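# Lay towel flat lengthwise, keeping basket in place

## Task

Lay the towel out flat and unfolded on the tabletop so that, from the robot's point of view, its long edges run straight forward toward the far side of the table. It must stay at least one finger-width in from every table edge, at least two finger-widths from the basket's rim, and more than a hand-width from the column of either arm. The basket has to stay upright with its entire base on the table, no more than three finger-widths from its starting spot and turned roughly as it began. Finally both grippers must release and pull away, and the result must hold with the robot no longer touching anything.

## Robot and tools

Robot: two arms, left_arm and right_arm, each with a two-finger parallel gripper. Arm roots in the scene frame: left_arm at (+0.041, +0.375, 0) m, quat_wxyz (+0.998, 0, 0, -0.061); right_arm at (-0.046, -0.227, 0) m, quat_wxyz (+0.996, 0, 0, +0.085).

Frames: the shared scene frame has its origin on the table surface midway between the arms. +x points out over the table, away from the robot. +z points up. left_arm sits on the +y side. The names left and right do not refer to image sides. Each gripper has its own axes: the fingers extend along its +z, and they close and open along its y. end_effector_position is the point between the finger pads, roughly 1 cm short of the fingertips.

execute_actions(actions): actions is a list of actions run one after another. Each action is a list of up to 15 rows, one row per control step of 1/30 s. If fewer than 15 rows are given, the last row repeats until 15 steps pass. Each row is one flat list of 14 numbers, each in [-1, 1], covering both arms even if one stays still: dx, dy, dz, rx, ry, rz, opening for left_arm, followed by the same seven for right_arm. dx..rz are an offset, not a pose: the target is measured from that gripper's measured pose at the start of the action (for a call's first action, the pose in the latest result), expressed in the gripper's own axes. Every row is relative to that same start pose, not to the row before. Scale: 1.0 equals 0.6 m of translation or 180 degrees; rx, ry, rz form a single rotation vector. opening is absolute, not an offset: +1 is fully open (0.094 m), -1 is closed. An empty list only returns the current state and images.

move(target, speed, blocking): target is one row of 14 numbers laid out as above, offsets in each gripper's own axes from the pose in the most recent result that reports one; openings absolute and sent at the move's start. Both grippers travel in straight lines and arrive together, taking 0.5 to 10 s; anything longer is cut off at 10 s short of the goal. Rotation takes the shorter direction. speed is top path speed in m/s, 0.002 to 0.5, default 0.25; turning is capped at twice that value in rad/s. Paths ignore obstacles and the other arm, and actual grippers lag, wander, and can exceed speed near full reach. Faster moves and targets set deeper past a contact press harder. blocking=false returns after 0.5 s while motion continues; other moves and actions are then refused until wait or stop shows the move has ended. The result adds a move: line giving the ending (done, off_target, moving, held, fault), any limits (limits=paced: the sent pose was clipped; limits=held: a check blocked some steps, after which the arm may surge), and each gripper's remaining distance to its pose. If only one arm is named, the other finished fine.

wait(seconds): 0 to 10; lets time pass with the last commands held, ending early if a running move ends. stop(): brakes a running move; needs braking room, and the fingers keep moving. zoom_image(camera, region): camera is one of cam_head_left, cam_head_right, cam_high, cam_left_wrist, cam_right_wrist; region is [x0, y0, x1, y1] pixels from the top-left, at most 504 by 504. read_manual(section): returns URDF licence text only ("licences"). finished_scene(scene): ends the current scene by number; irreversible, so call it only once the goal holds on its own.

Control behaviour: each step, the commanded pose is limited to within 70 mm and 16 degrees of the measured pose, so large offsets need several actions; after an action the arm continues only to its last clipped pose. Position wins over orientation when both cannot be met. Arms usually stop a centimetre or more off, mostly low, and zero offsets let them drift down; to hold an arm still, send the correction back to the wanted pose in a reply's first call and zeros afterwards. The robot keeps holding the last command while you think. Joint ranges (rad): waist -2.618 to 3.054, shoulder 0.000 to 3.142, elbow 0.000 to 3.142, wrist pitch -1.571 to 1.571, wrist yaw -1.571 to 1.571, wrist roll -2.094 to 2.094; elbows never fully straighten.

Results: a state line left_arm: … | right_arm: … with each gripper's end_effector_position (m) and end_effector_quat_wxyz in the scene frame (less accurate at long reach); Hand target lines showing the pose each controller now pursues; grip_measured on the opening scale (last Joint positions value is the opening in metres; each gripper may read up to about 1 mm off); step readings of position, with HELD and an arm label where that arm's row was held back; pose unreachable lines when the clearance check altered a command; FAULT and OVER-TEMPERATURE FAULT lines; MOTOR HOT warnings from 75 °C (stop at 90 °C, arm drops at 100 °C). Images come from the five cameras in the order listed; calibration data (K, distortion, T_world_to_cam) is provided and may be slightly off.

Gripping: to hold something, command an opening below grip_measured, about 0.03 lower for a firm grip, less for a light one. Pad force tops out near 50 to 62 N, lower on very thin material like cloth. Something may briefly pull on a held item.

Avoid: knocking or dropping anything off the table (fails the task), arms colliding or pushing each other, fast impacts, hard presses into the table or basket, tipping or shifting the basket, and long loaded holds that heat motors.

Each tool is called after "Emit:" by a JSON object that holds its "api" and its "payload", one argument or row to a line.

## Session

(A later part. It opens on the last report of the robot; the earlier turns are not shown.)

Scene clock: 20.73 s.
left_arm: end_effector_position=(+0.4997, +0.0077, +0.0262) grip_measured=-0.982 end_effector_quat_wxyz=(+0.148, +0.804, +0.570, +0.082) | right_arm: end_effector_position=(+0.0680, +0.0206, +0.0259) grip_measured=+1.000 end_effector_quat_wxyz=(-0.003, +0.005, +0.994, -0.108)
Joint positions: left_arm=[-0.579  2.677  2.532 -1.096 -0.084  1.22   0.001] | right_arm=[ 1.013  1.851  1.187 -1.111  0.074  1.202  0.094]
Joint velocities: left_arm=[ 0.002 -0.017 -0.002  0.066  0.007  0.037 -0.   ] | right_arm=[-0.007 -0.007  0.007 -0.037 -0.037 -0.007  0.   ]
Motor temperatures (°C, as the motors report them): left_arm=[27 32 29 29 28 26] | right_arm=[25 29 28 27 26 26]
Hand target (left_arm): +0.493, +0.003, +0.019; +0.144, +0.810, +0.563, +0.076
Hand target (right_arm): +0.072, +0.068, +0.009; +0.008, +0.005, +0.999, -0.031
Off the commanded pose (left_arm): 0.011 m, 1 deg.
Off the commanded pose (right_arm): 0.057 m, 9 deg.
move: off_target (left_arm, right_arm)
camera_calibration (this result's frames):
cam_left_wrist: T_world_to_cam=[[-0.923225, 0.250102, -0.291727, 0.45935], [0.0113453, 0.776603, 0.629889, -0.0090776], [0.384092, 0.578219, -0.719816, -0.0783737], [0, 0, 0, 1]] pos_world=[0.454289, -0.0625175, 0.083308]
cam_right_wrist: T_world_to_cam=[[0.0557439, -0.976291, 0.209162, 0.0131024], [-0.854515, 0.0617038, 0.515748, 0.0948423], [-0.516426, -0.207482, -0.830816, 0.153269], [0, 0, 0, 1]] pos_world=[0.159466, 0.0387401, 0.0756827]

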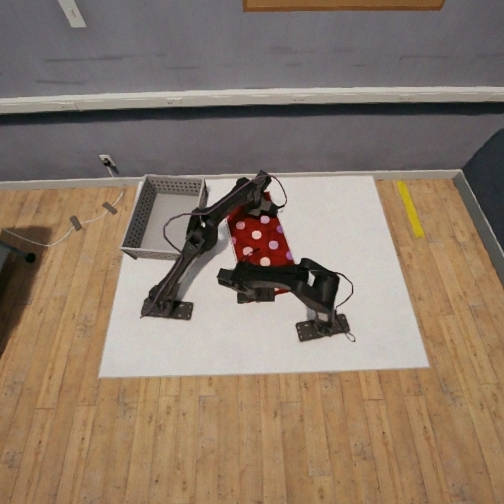

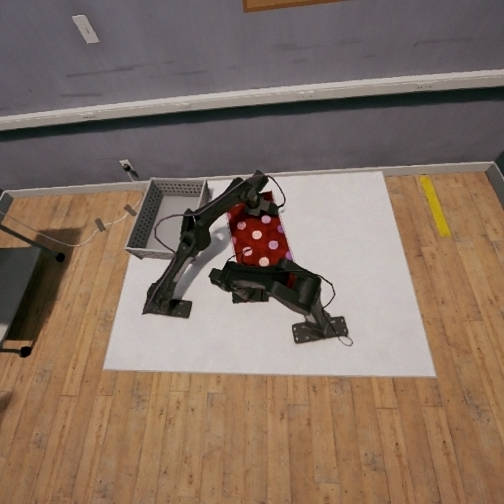

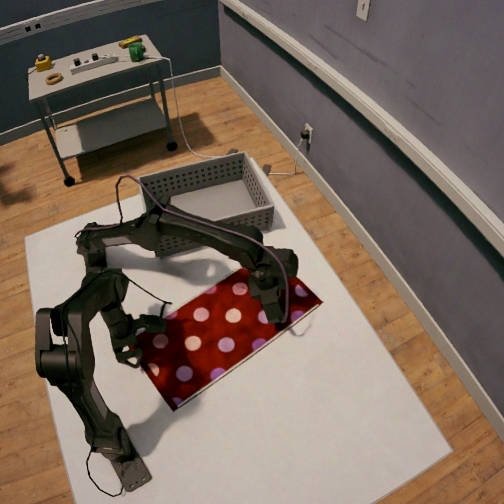

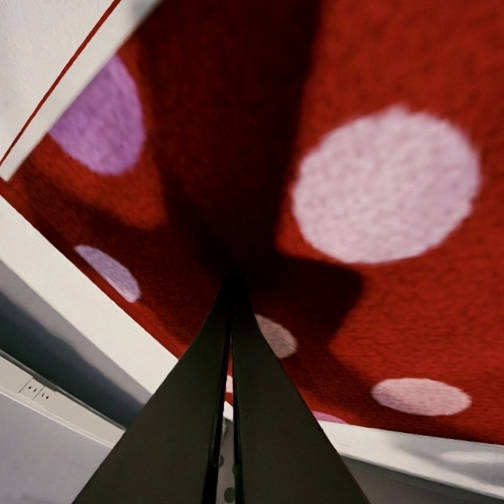

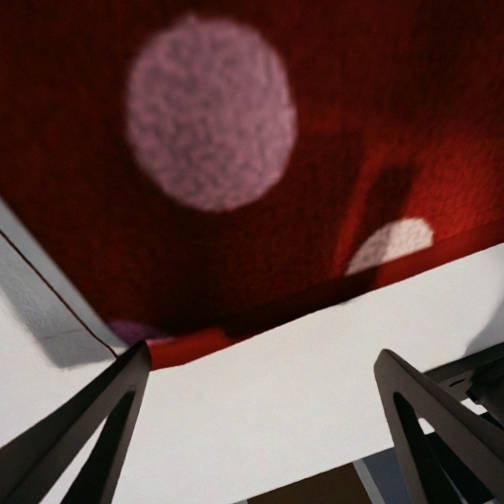

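Emit:
{"api": "move", "payload": {
  "target": [0,-0.01,0.01,0,0,0.05,-1,-0.037,0.134,-0.011,-0.05,0,0,1],
  "speed": 0.05
}}

Emit:
{"api": "move", "payload": {
  "target": [0,0,-0.2,0,0,0,-1,0.03,0,-0.12,0,0,0,1],
  "speed": 0.15
}}

Emit:
{"api": "move", "payload": {
  "target": [0.2,-0.4,-0.3,0,0,-0.2,1,-0.1,-0.55,-0.15,0,0,0,1]
}}

Scene clock: 22.83 s.
left_arm: end_effector_position=(+0.5001, +0.0077, +0.0263) grip_measured=-0.982 end_effector_quat_wxyz=(+0.148, +0.842, +0.509, +0.096) | right_arm: end_effector_position=(+0.0789, +0.0700, +0.0251) grip_measured=+1.000 end_effector_quat_wxyz=(-0.017, +0.002, +0.997, -0.077)
Joint positions: left_arm=[-0.579  2.645  2.464 -1.045 -0.086  1.367  0.001] | right_arm=[ 1.013  1.982  1.376 -1.122  0.026  1.191  0.094]
Joint velocities: left_arm=[-0.017 -0.002 -0.022 -0.007  0.051 -0.022 -0.001] | right_arm=[ 0.002  0.017 -0.002 -0.007 -0.066  0.007  0.   ]
Motor temperatures (°C, as the motors report them): left_arm=[27 33 29 29 28 26] | right_arm=[25 29 28 27 26 26]
Hand target (left_arm): +0.496, +0.009, +0.019; +0.141, +0.846, +0.505, +0.093
Hand target (right_arm): +0.091, +0.098, +0.017; -0.003, +0.004, +1.000, -0.030
Off the commanded pose (left_arm): 0.009 m, 1 deg.
Off the commanded pose (right_arm): 0.034 m, 6 deg.
move: off_target (right_arm)
camera_calibration (this result's frames):
cam_left_wrist: T_world_to_cam=[[-0.869034, 0.384502, -0.311349, 0.432188], [0.09391, 0.746057, 0.659227, -0.0509277], [0.485758, 0.543652, -0.684457, -0.129994], [0, 0, 0, 1]] pos_world=[0.443514, -0.0575109, 0.0791591]
cam_right_wrist: T_world_to_cam=[[0.062897, -0.987226, 0.146384, 0.0626713], [-0.839886, 0.0268715, 0.542098, 0.102155], [-0.539106, -0.157042, -0.827467, 0.166644], [0, 0, 0, 1]] pos_world=[0.171696, 0.0852959, 0.0733407]

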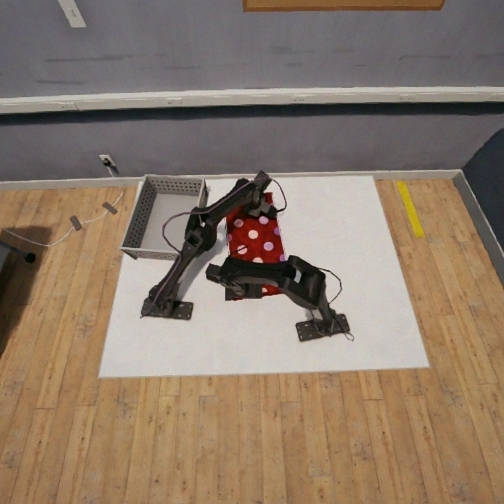

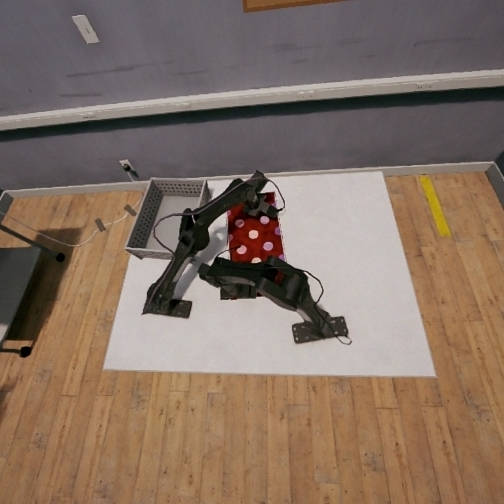

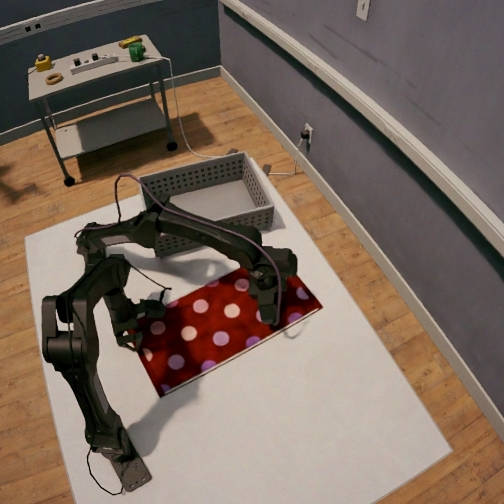

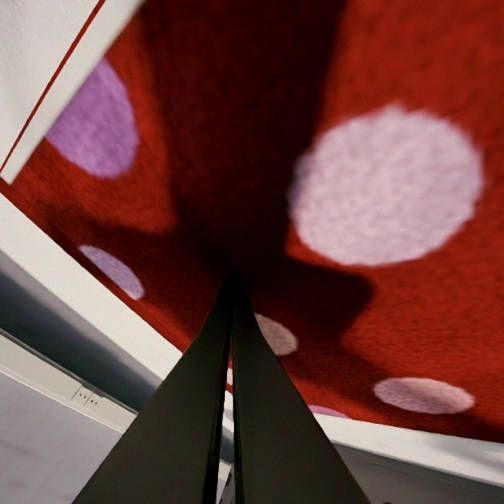

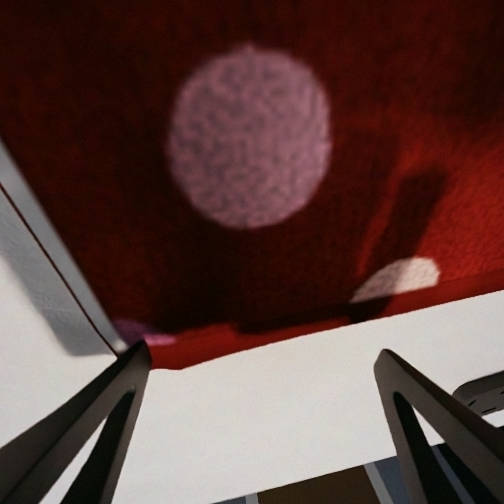

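Scene clock: 24.30 s.
left_arm: end_effector_position=(+0.4657, +0.0275, +0.1248) grip_measured=-0.982 end_effector_quat_wxyz=(+0.143, +0.844, +0.508, +0.094) | right_arm: end_effector_position=(+0.0643, +0.0779, +0.0856) grip_measured=+1.000 end_effector_quat_wxyz=(-0.025, +0.003, +0.996, -0.089)
Joint positions: left_arm=[-0.593  2.474  2.543 -1.307 -0.089  1.356  0.001] | right_arm=[ 1.056  1.96   1.588 -1.384  0.012  1.235  0.094]
Joint velocities: left_arm=[-0.022  0.002 -0.017 -0.066  0.051 -0.007  0.001] | right_arm=[ 0.002 -0.007  0.002 -0.022 -0.051  0.066  0.   ]
Motor temperatures (°C, as the motors report them): left_arm=[27 33 29 29 28 26] | right_arm=[25 29 28 27 25 26]
Hand target (left_arm): +0.462, +0.027, +0.138; +0.149, +0.842, +0.509, +0.096
Hand target (right_arm): +0.063, +0.082, +0.097; -0.018, +0.002, +0.997, -0.077
Off the commanded pose (left_arm): 0.014 m, 1 deg.
Off the commanded pose (right_arm): 0.012 m, 2 deg.
move: off_target (left_arm, right_arm)
camera_calibration (this result's frames):
cam_left_wrist: T_world_to_cam=[[-0.870977, 0.388615, -0.300629, 0.424729], [0.101618, 0.741127, 0.66363, -0.131368], [0.480701, 0.547457, -0.684995, -0.0543254], [0, 0, 0, 1]] pos_world=[0.409392, -0.0379546, 0.177653]
cam_right_wrist: T_world_to_cam=[[0.062903, -0.983722, 0.16833, 0.0604119], [-0.831124, 0.0417413, 0.554518, 0.0541185], [-0.552517, -0.174784, -0.814969, 0.211275], [0, 0, 0, 1]] pos_world=[0.157912, 0.094097, 0.132004]

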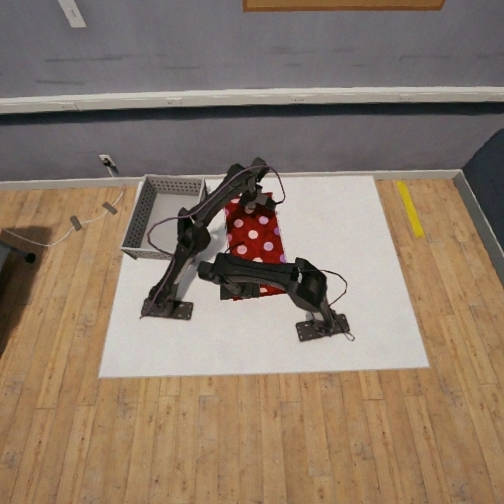

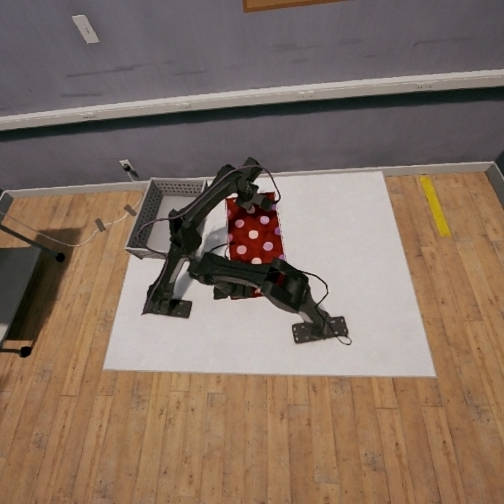

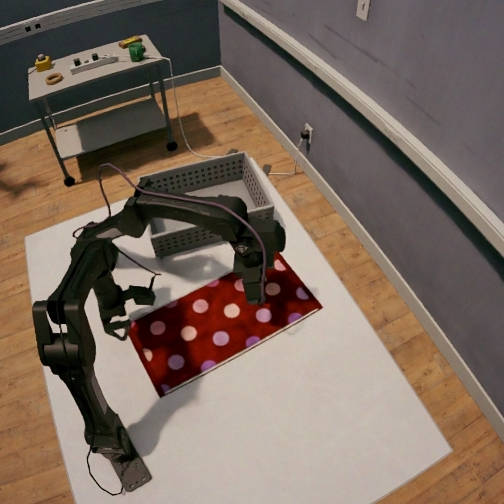

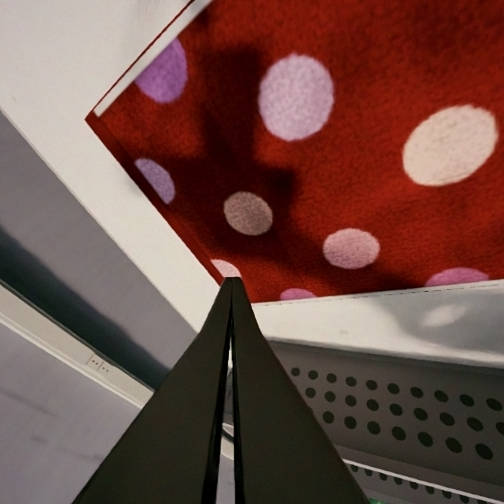

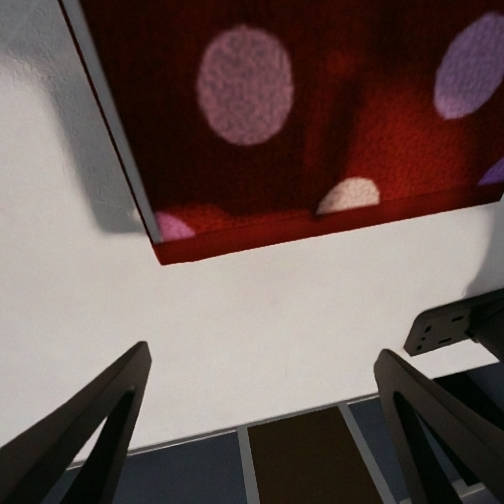

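Scene clock: 26.57 s.
left_arm: end_effector_position=(+0.2727, +0.2605, +0.2136) grip_measured=+1.000 end_effector_quat_wxyz=(+0.174, +0.649, +0.739, +0.053) | right_arm: end_effector_position=(+0.1301, -0.2287, +0.2319) grip_measured=+1.000 end_effector_quat_wxyz=(+0.149, -0.015, +0.987, -0.056)
Joint positions: left_arm=[-0.351  1.222  1.3   -1.282 -0.018  0.971  0.094] | right_arm=[-0.042  1.032  1.303 -1.554  0.143  0.078  0.094]
Joint velocities: left_arm=[-0.007  0.002  0.012 -0.022  0.007  0.051  0.   ] | right_arm=[ 0.002  0.012 -0.017  0.007 -0.051 -0.125  0.   ]
Motor temperatures (°C, as the motors report them): left_arm=[27 33 29 29 28 26] | right_arm=[25 29 28 27 25 26]
Hand target (left_arm): +0.265, +0.265, +0.210; +0.165, +0.645, +0.744, +0.045
Hand target (right_arm): +0.132, -0.232, +0.240; +0.163, -0.013, +0.985, -0.061
Off the commanded pose (left_arm): 0.008 m, 2 deg.
Off the commanded pose (right_arm): 0.004 m, 21 deg; orientation clipped at the last step of the last action.
joint sent to its limit (right arm) — the command would take joint 4 (wrist pitch) past its lower limit, so that joint was sent only as far as its limit.
move: off_target (right_arm); limits=paced
camera_calibration (this result's frames):
cam_left_wrist: T_world_to_cam=[[-0.943773, -0.20931, -0.255895, 0.358887], [-0.316403, 0.796235, 0.515654, -0.212138], [0.0958211, 0.567627, -0.817691, 0.0998123], [0, 0, 0, 1]] pos_world=[0.262022, 0.187374, 0.282843]
cam_right_wrist: T_world_to_cam=[[0.0769064, -0.988797, 0.127933, -0.263634], [-0.96992, -0.0444735, 0.239327, 0.111838], [-0.230956, -0.14249, -0.962474, 0.313065], [0, 0, 0, 1]] pos_world=[0.201054, -0.211098, 0.308279]

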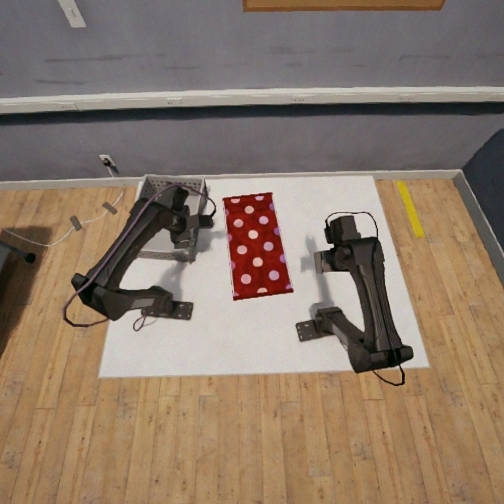

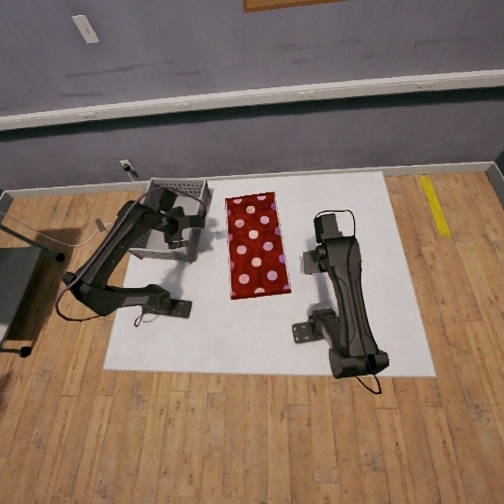

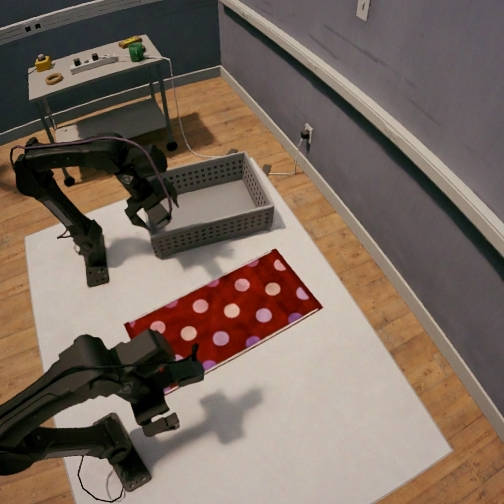

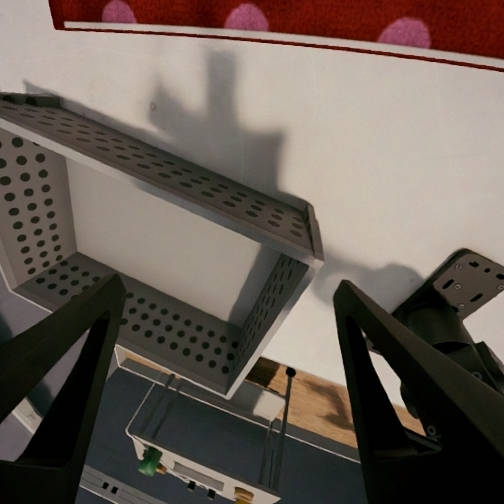

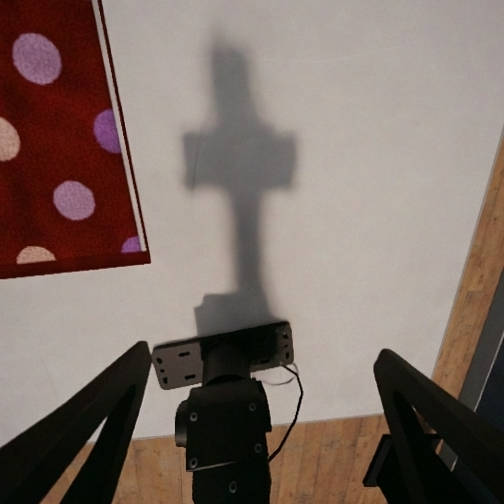

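Emit:
{"api": "move", "payload": {
  "target": [-0.222,-0.402,0.208,0,0,0,-1,0,-0.1,-0.02,0,0,0,1],
  "speed": 0.2
}}

Emit:
{"api": "move", "payload": {
  "target": [0.012,-0.02,0.062,0,0,0,-1,0,0,0,0,0,0,1],
  "speed": 0.04
}}

Emit:
{"api": "move", "payload": {
  "target": [0.095,0.018,0.003,0,0,0,-1,0,0,0,0,0,0,1],
  "speed": 0.05
}}

Emit:
{"api": "move", "payload": {
  "target": [0.05,0.1,-0.3,0,0,0,-1,0,0,-0.02,0,0,0,1],
  "speed": 0.2
}}

Scene clock: 28.90 s.
left_arm: end_effector_position=(+0.1029, +0.0859, +0.0466) grip_measured=-0.982 end_effector_quat_wxyz=(+0.159, +0.654, +0.737, +0.060) | right_arm: end_effector_position=(+0.1253, -0.2878, +0.2443) grip_measured=+1.000 end_effector_quat_wxyz=(+0.151, -0.019, +0.986, -0.067)
Joint positions: left_arm=[-1.428  1.594  0.953 -0.797 -0.315 -0.078  0.001] | right_arm=[-0.494  1.041  1.356 -1.554  0.024 -0.365  0.094]
Joint velocities: left_arm=[ 0.007 -0.012  0.012  0.022 -0.081 -0.081 -0.001] | right_arm=[-0.002 -0.012  0.012  0.066 -0.007 -0.037  0.   ]
Motor temperatures (°C, as the motors report them): left_arm=[27 32 29 29 28 26] | right_arm=[25 29 28 27 25 26]
Hand target (left_arm): +0.104, +0.074, +0.051; +0.174, +0.649, +0.739, +0.052
Hand target (right_arm): +0.128, -0.289, +0.251; +0.161, -0.016, +0.985, -0.066
Off the commanded pose (left_arm): 0.011 m, 2 deg.
Off the commanded pose (right_arm): 0.006 m, 1 deg.
joint sent to its limit (right arm) — the command would take joint 4 (wrist pitch) past its lower limit, so that joint was sent only as far as its limit.
move: off_target (left_arm)
camera_calibration (this result's frames):
cam_left_wrist: T_world_to_cam=[[-0.948713, -0.195464, -0.248468, 0.11828], [-0.303769, 0.781319, 0.54522, -0.0421794], [0.0875617, 0.592735, -0.800624, 0.0765377], [0, 0, 0, 1]] pos_world=[0.0926992, 0.0107085, 0.113664]
cam_right_wrist: T_world_to_cam=[[0.0805321, -0.985209, 0.151252, -0.328433], [-0.970642, -0.0430097, 0.236653, 0.102746], [-0.226648, -0.165869, -0.959749, 0.307508], [0, 0, 0, 1]] pos_world=[0.195875, -0.26815, 0.320492]

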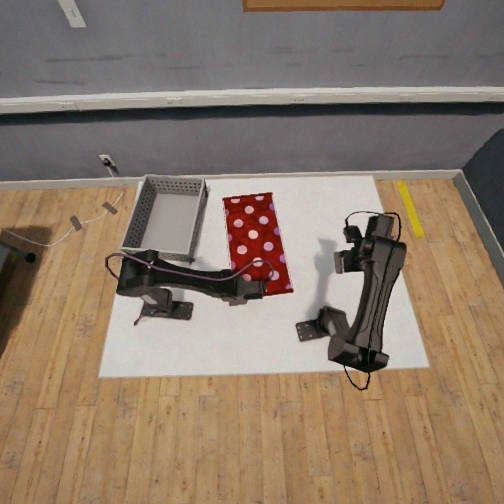

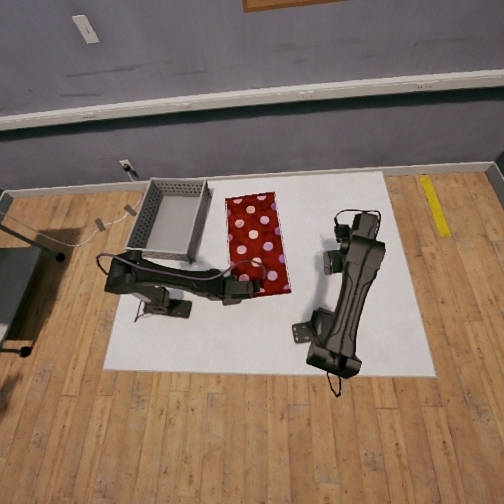

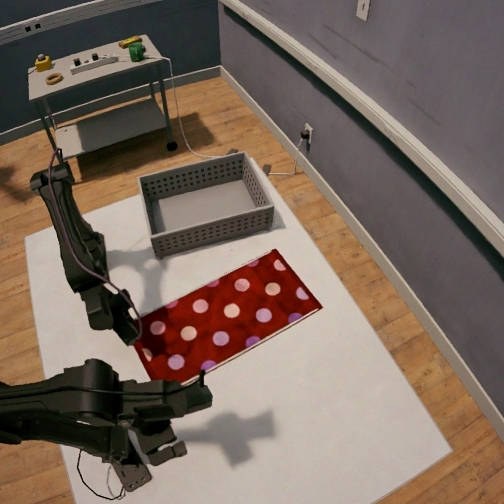

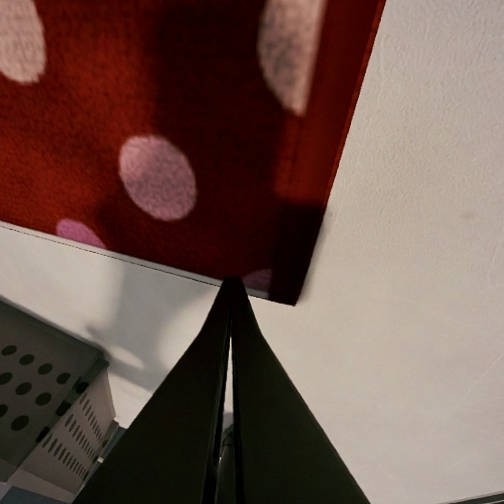

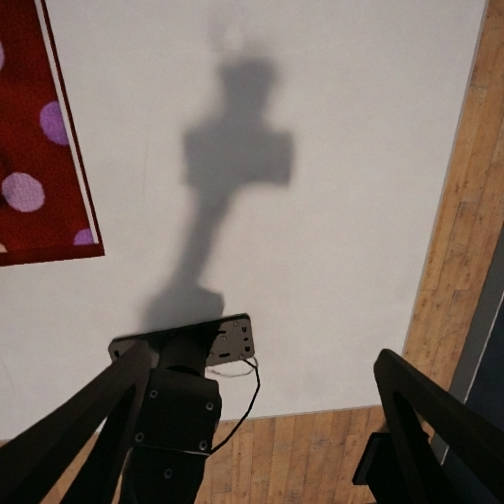

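Scene clock: 30.13 s.
left_arm: end_effector_position=(+0.1032, +0.0877, +0.0176) grip_measured=-0.982 end_effector_quat_wxyz=(+0.159, +0.654, +0.737, +0.061) | right_arm: end_effector_position=(+0.1253, -0.2878, +0.2443) grip_measured=+1.000 end_effector_quat_wxyz=(+0.151, -0.019, +0.986, -0.067)
Joint positions: left_arm=[-1.428  1.643  0.876 -0.673 -0.317 -0.078  0.001] | right_arm=[-0.494  1.041  1.356 -1.554  0.024 -0.365  0.094]
Joint velocities: left_arm=[-0.007  0.002  0.002 -0.022  0.022 -0.037 -0.   ] | right_arm=[-0.012  0.002 -0.007  0.022 -0.007 -0.037  0.   ]
Motor temperatures (°C, as the motors report them): left_arm=[27 32 29 29 28 26] | right_arm=[25 29 28 27 25 26]
Hand target (left_arm): +0.102, +0.087, +0.007; +0.159, +0.654, +0.737, +0.060
Hand target (right_arm): +0.125, -0.288, +0.244; +0.151, -0.019, +0.986, -0.067
Off the commanded pose (left_arm): 0.011 m, 0 deg.
Off the commanded pose (right_arm): 0.000 m, 0 deg.
move: off_target (left_arm)
camera_calibration (this result's frames):
cam_left_wrist: T_world_to_cam=[[-0.948099, -0.195167, -0.251033, 0.111712], [-0.305218, 0.779954, 0.546364, -0.0274174], [0.0891618, 0.594627, -0.799042, 0.051819], [0, 0, 0, 1]] pos_world=[0.0929252, 0.0123738, 0.0844288]
cam_right_wrist: T_world_to_cam=[[0.0805321, -0.985209, 0.151252, -0.328433], [-0.970642, -0.0430097, 0.236653, 0.102746], [-0.226648, -0.165869, -0.959749, 0.307508], [0, 0, 0, 1]] pos_world=[0.195875, -0.26815, 0.320492]

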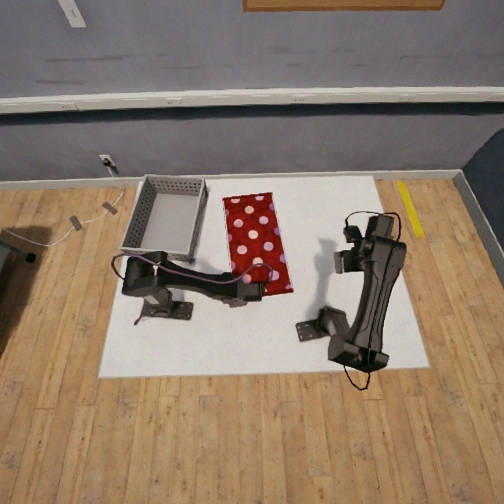

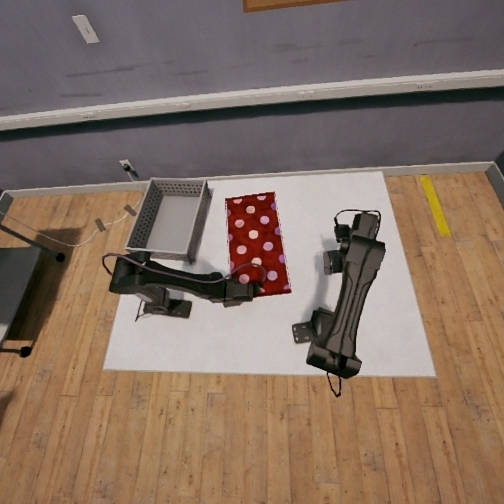

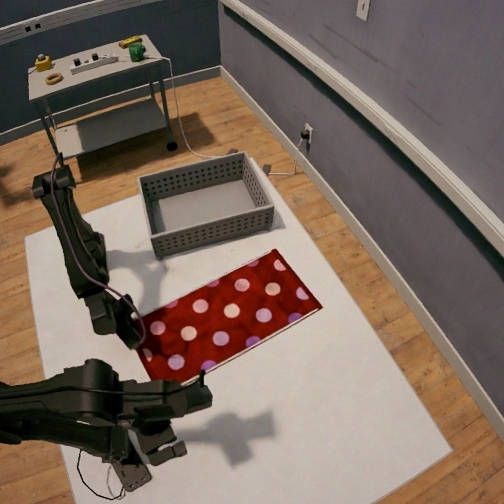

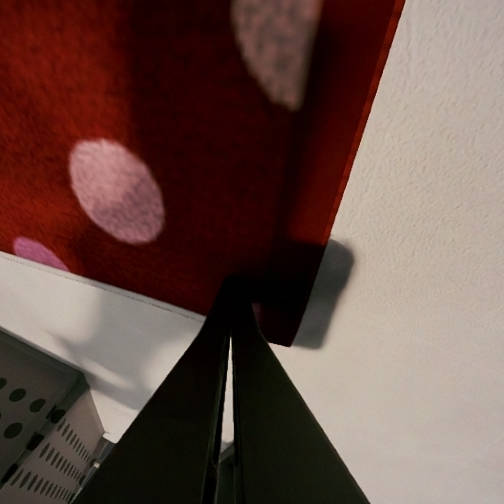

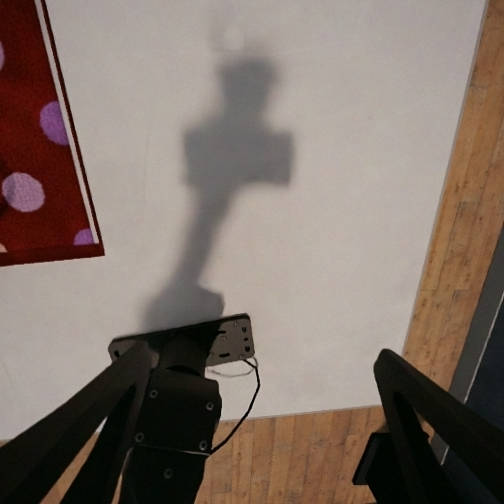

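Scene clock: 31.57 s.
left_arm: end_effector_position=(+0.1075, +0.1226, +0.0165) grip_measured=-0.982 end_effector_quat_wxyz=(+0.183, +0.650, +0.736, +0.039) | right_arm: end_effector_position=(+0.1253, -0.2878, +0.2443) grip_measured=+1.000 end_effector_quat_wxyz=(+0.151, -0.019, +0.986, -0.067)
Joint positions: left_arm=[-1.409  1.457  0.676 -0.587 -0.318 -0.053  0.001] | right_arm=[-0.494  1.041  1.356 -1.554  0.024 -0.365  0.094]
Joint velocities: left_arm=[ 0.002 -0.007  0.017 -0.022  0.051 -0.022 -0.001] | right_arm=[ 0.012  0.002 -0.002 -0.022  0.007  0.037  0.   ]
Motor temperatures (°C, as the motors report them): left_arm=[27 32 29 29 28 26] | right_arm=[25 29 28 27 25 26]
Hand target (left_arm): +0.108, +0.144, +0.009; +0.159, +0.654, +0.737, +0.061
Hand target (right_arm): +0.125, -0.288, +0.244; +0.151, -0.019, +0.986, -0.067
Off the commanded pose (left_arm): 0.023 m, 4 deg.
Off the commanded pose (right_arm): 0.000 m, 0 deg.
move: off_target (left_arm)
camera_calibration (this result's frames):
cam_left_wrist: T_world_to_cam=[[-0.947202, -0.207501, -0.244442, 0.123605], [-0.305598, 0.814974, 0.492368, -0.0561325], [0.097047, 0.541073, -0.835357, 0.0361568], [0, 0, 0, 1]] pos_world=[0.0964161, 0.0518313, 0.088056]
cam_right_wrist: T_world_to_cam=[[0.0805321, -0.985209, 0.151252, -0.328433], [-0.970642, -0.0430097, 0.236653, 0.102746], [-0.226648, -0.165869, -0.959749, 0.307508], [0, 0, 0, 1]] pos_world=[0.195875, -0.26815, 0.320492]

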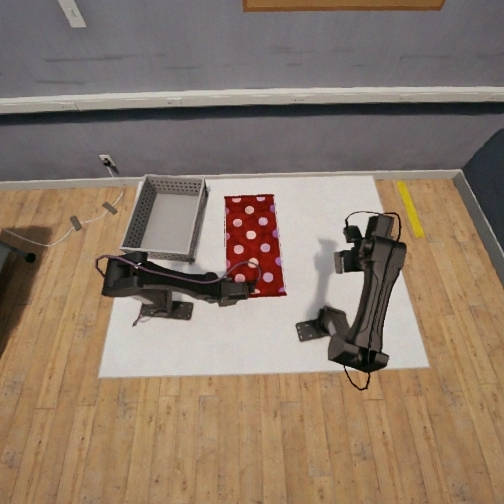

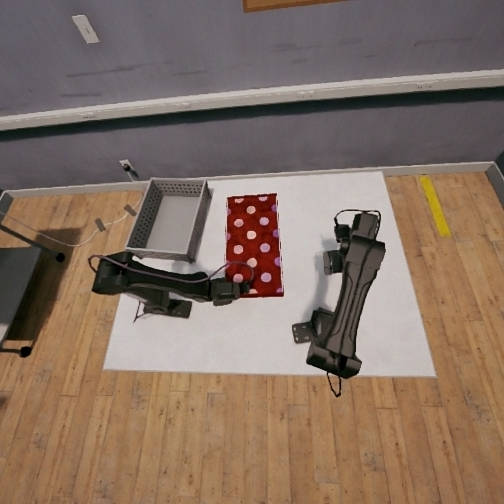

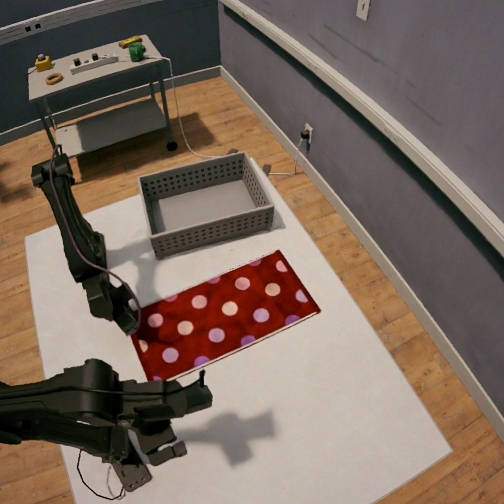

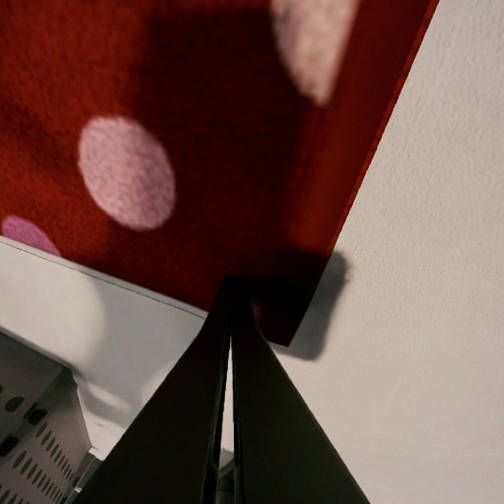

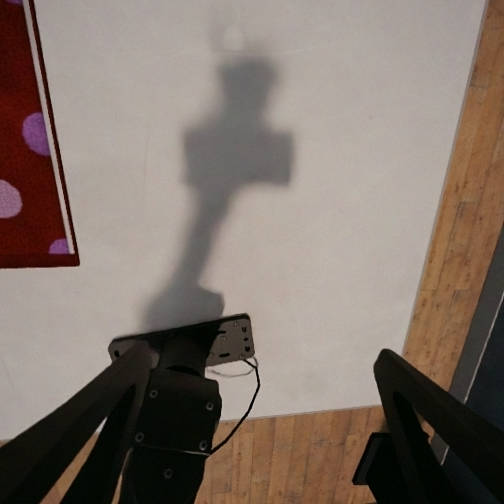

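Scene clock: 33.23 s.
left_arm: end_effector_position=(+0.1048, +0.1924, +0.1855) grip_measured=-0.982 end_effector_quat_wxyz=(+0.176, +0.652, +0.736, +0.046) | right_arm: end_effector_position=(+0.1231, -0.2871, +0.2471) grip_measured=+1.000 end_effector_quat_wxyz=(+0.159, -0.018, +0.985, -0.070)
Joint positions: left_arm=[-1.409  1.091  1.124 -1.42  -0.318 -0.053  0.001] | right_arm=[-0.494  1.024  1.356 -1.554  0.024 -0.365  0.094]
Joint velocities: left_arm=[ 0.002 -0.002  0.022  0.022 -0.007 -0.007 -0.002] | right_arm=[-0.012  0.012  0.002 -0.066  0.051 -0.007  0.   ]
Motor temperatures (°C, as the motors report them): left_arm=[27 31 29 29 28 26] | right_arm=[25 29 28 27 25 26]
Hand target (left_arm): +0.104, +0.195, +0.194; +0.183, +0.650, +0.736, +0.039
Hand target (right_arm): +0.122, -0.286, +0.255; +0.175, -0.019, +0.981, -0.075
Off the commanded pose (left_arm): 0.010 m, 1 deg.
Off the commanded pose (right_arm): 0.009 m, 1 deg.
joint sent to its limit (right arm) — the command would take joint 4 (wrist pitch) past its lower limit, so that joint was sent only as far as its limit.
move: done
camera_calibration (this result's frames):
cam_left_wrist: T_world_to_cam=[[-0.947499, -0.201981, -0.247891, 0.176463], [-0.304715, 0.80534, 0.508504, -0.198246], [0.0969281, 0.557343, -0.824605, 0.134661], [0, 0, 0, 1]] pos_world=[0.0937377, 0.120245, 0.255594]
cam_right_wrist: T_world_to_cam=[[0.0779589, -0.984347, 0.158064, -0.329111], [-0.974446, -0.0417339, 0.220709, 0.104834], [-0.210657, -0.171231, -0.962447, 0.307011], [0, 0, 0, 1]] pos_world=[0.192487, -0.267014, 0.324365]

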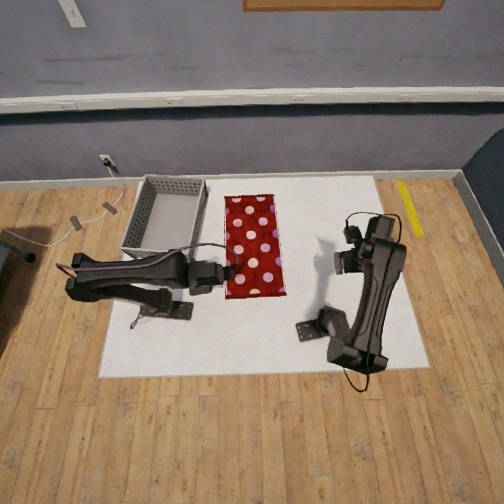

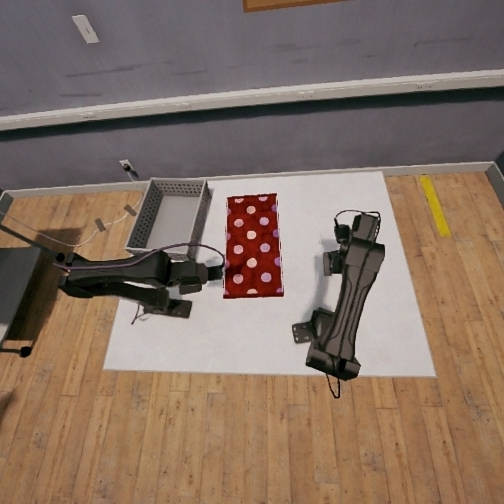

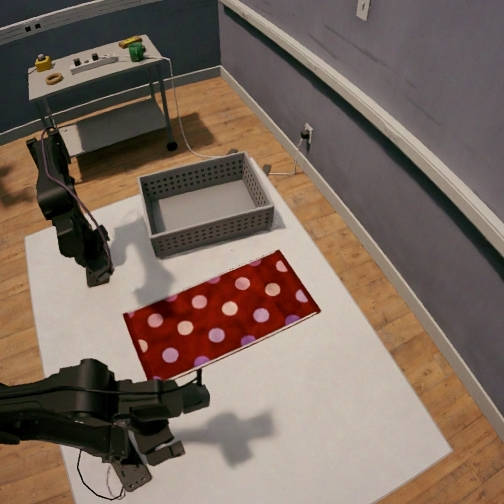

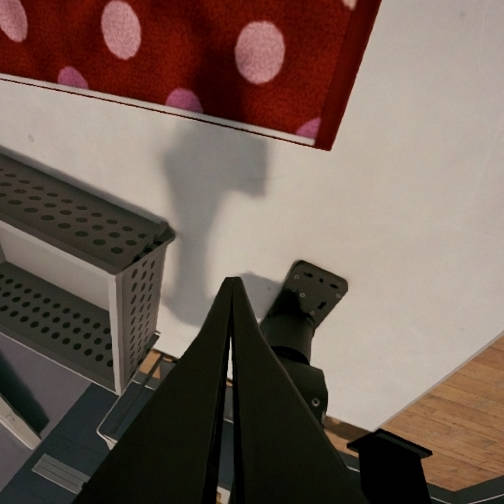

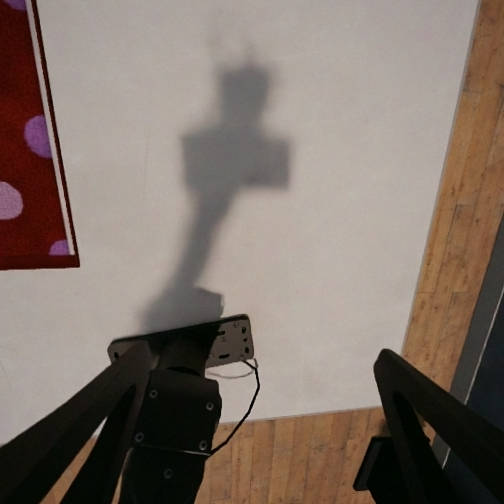

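Emit:
{"api": "finished_scene", "payload": {
  "scene": 1
}}

The scene is finished: the task was done.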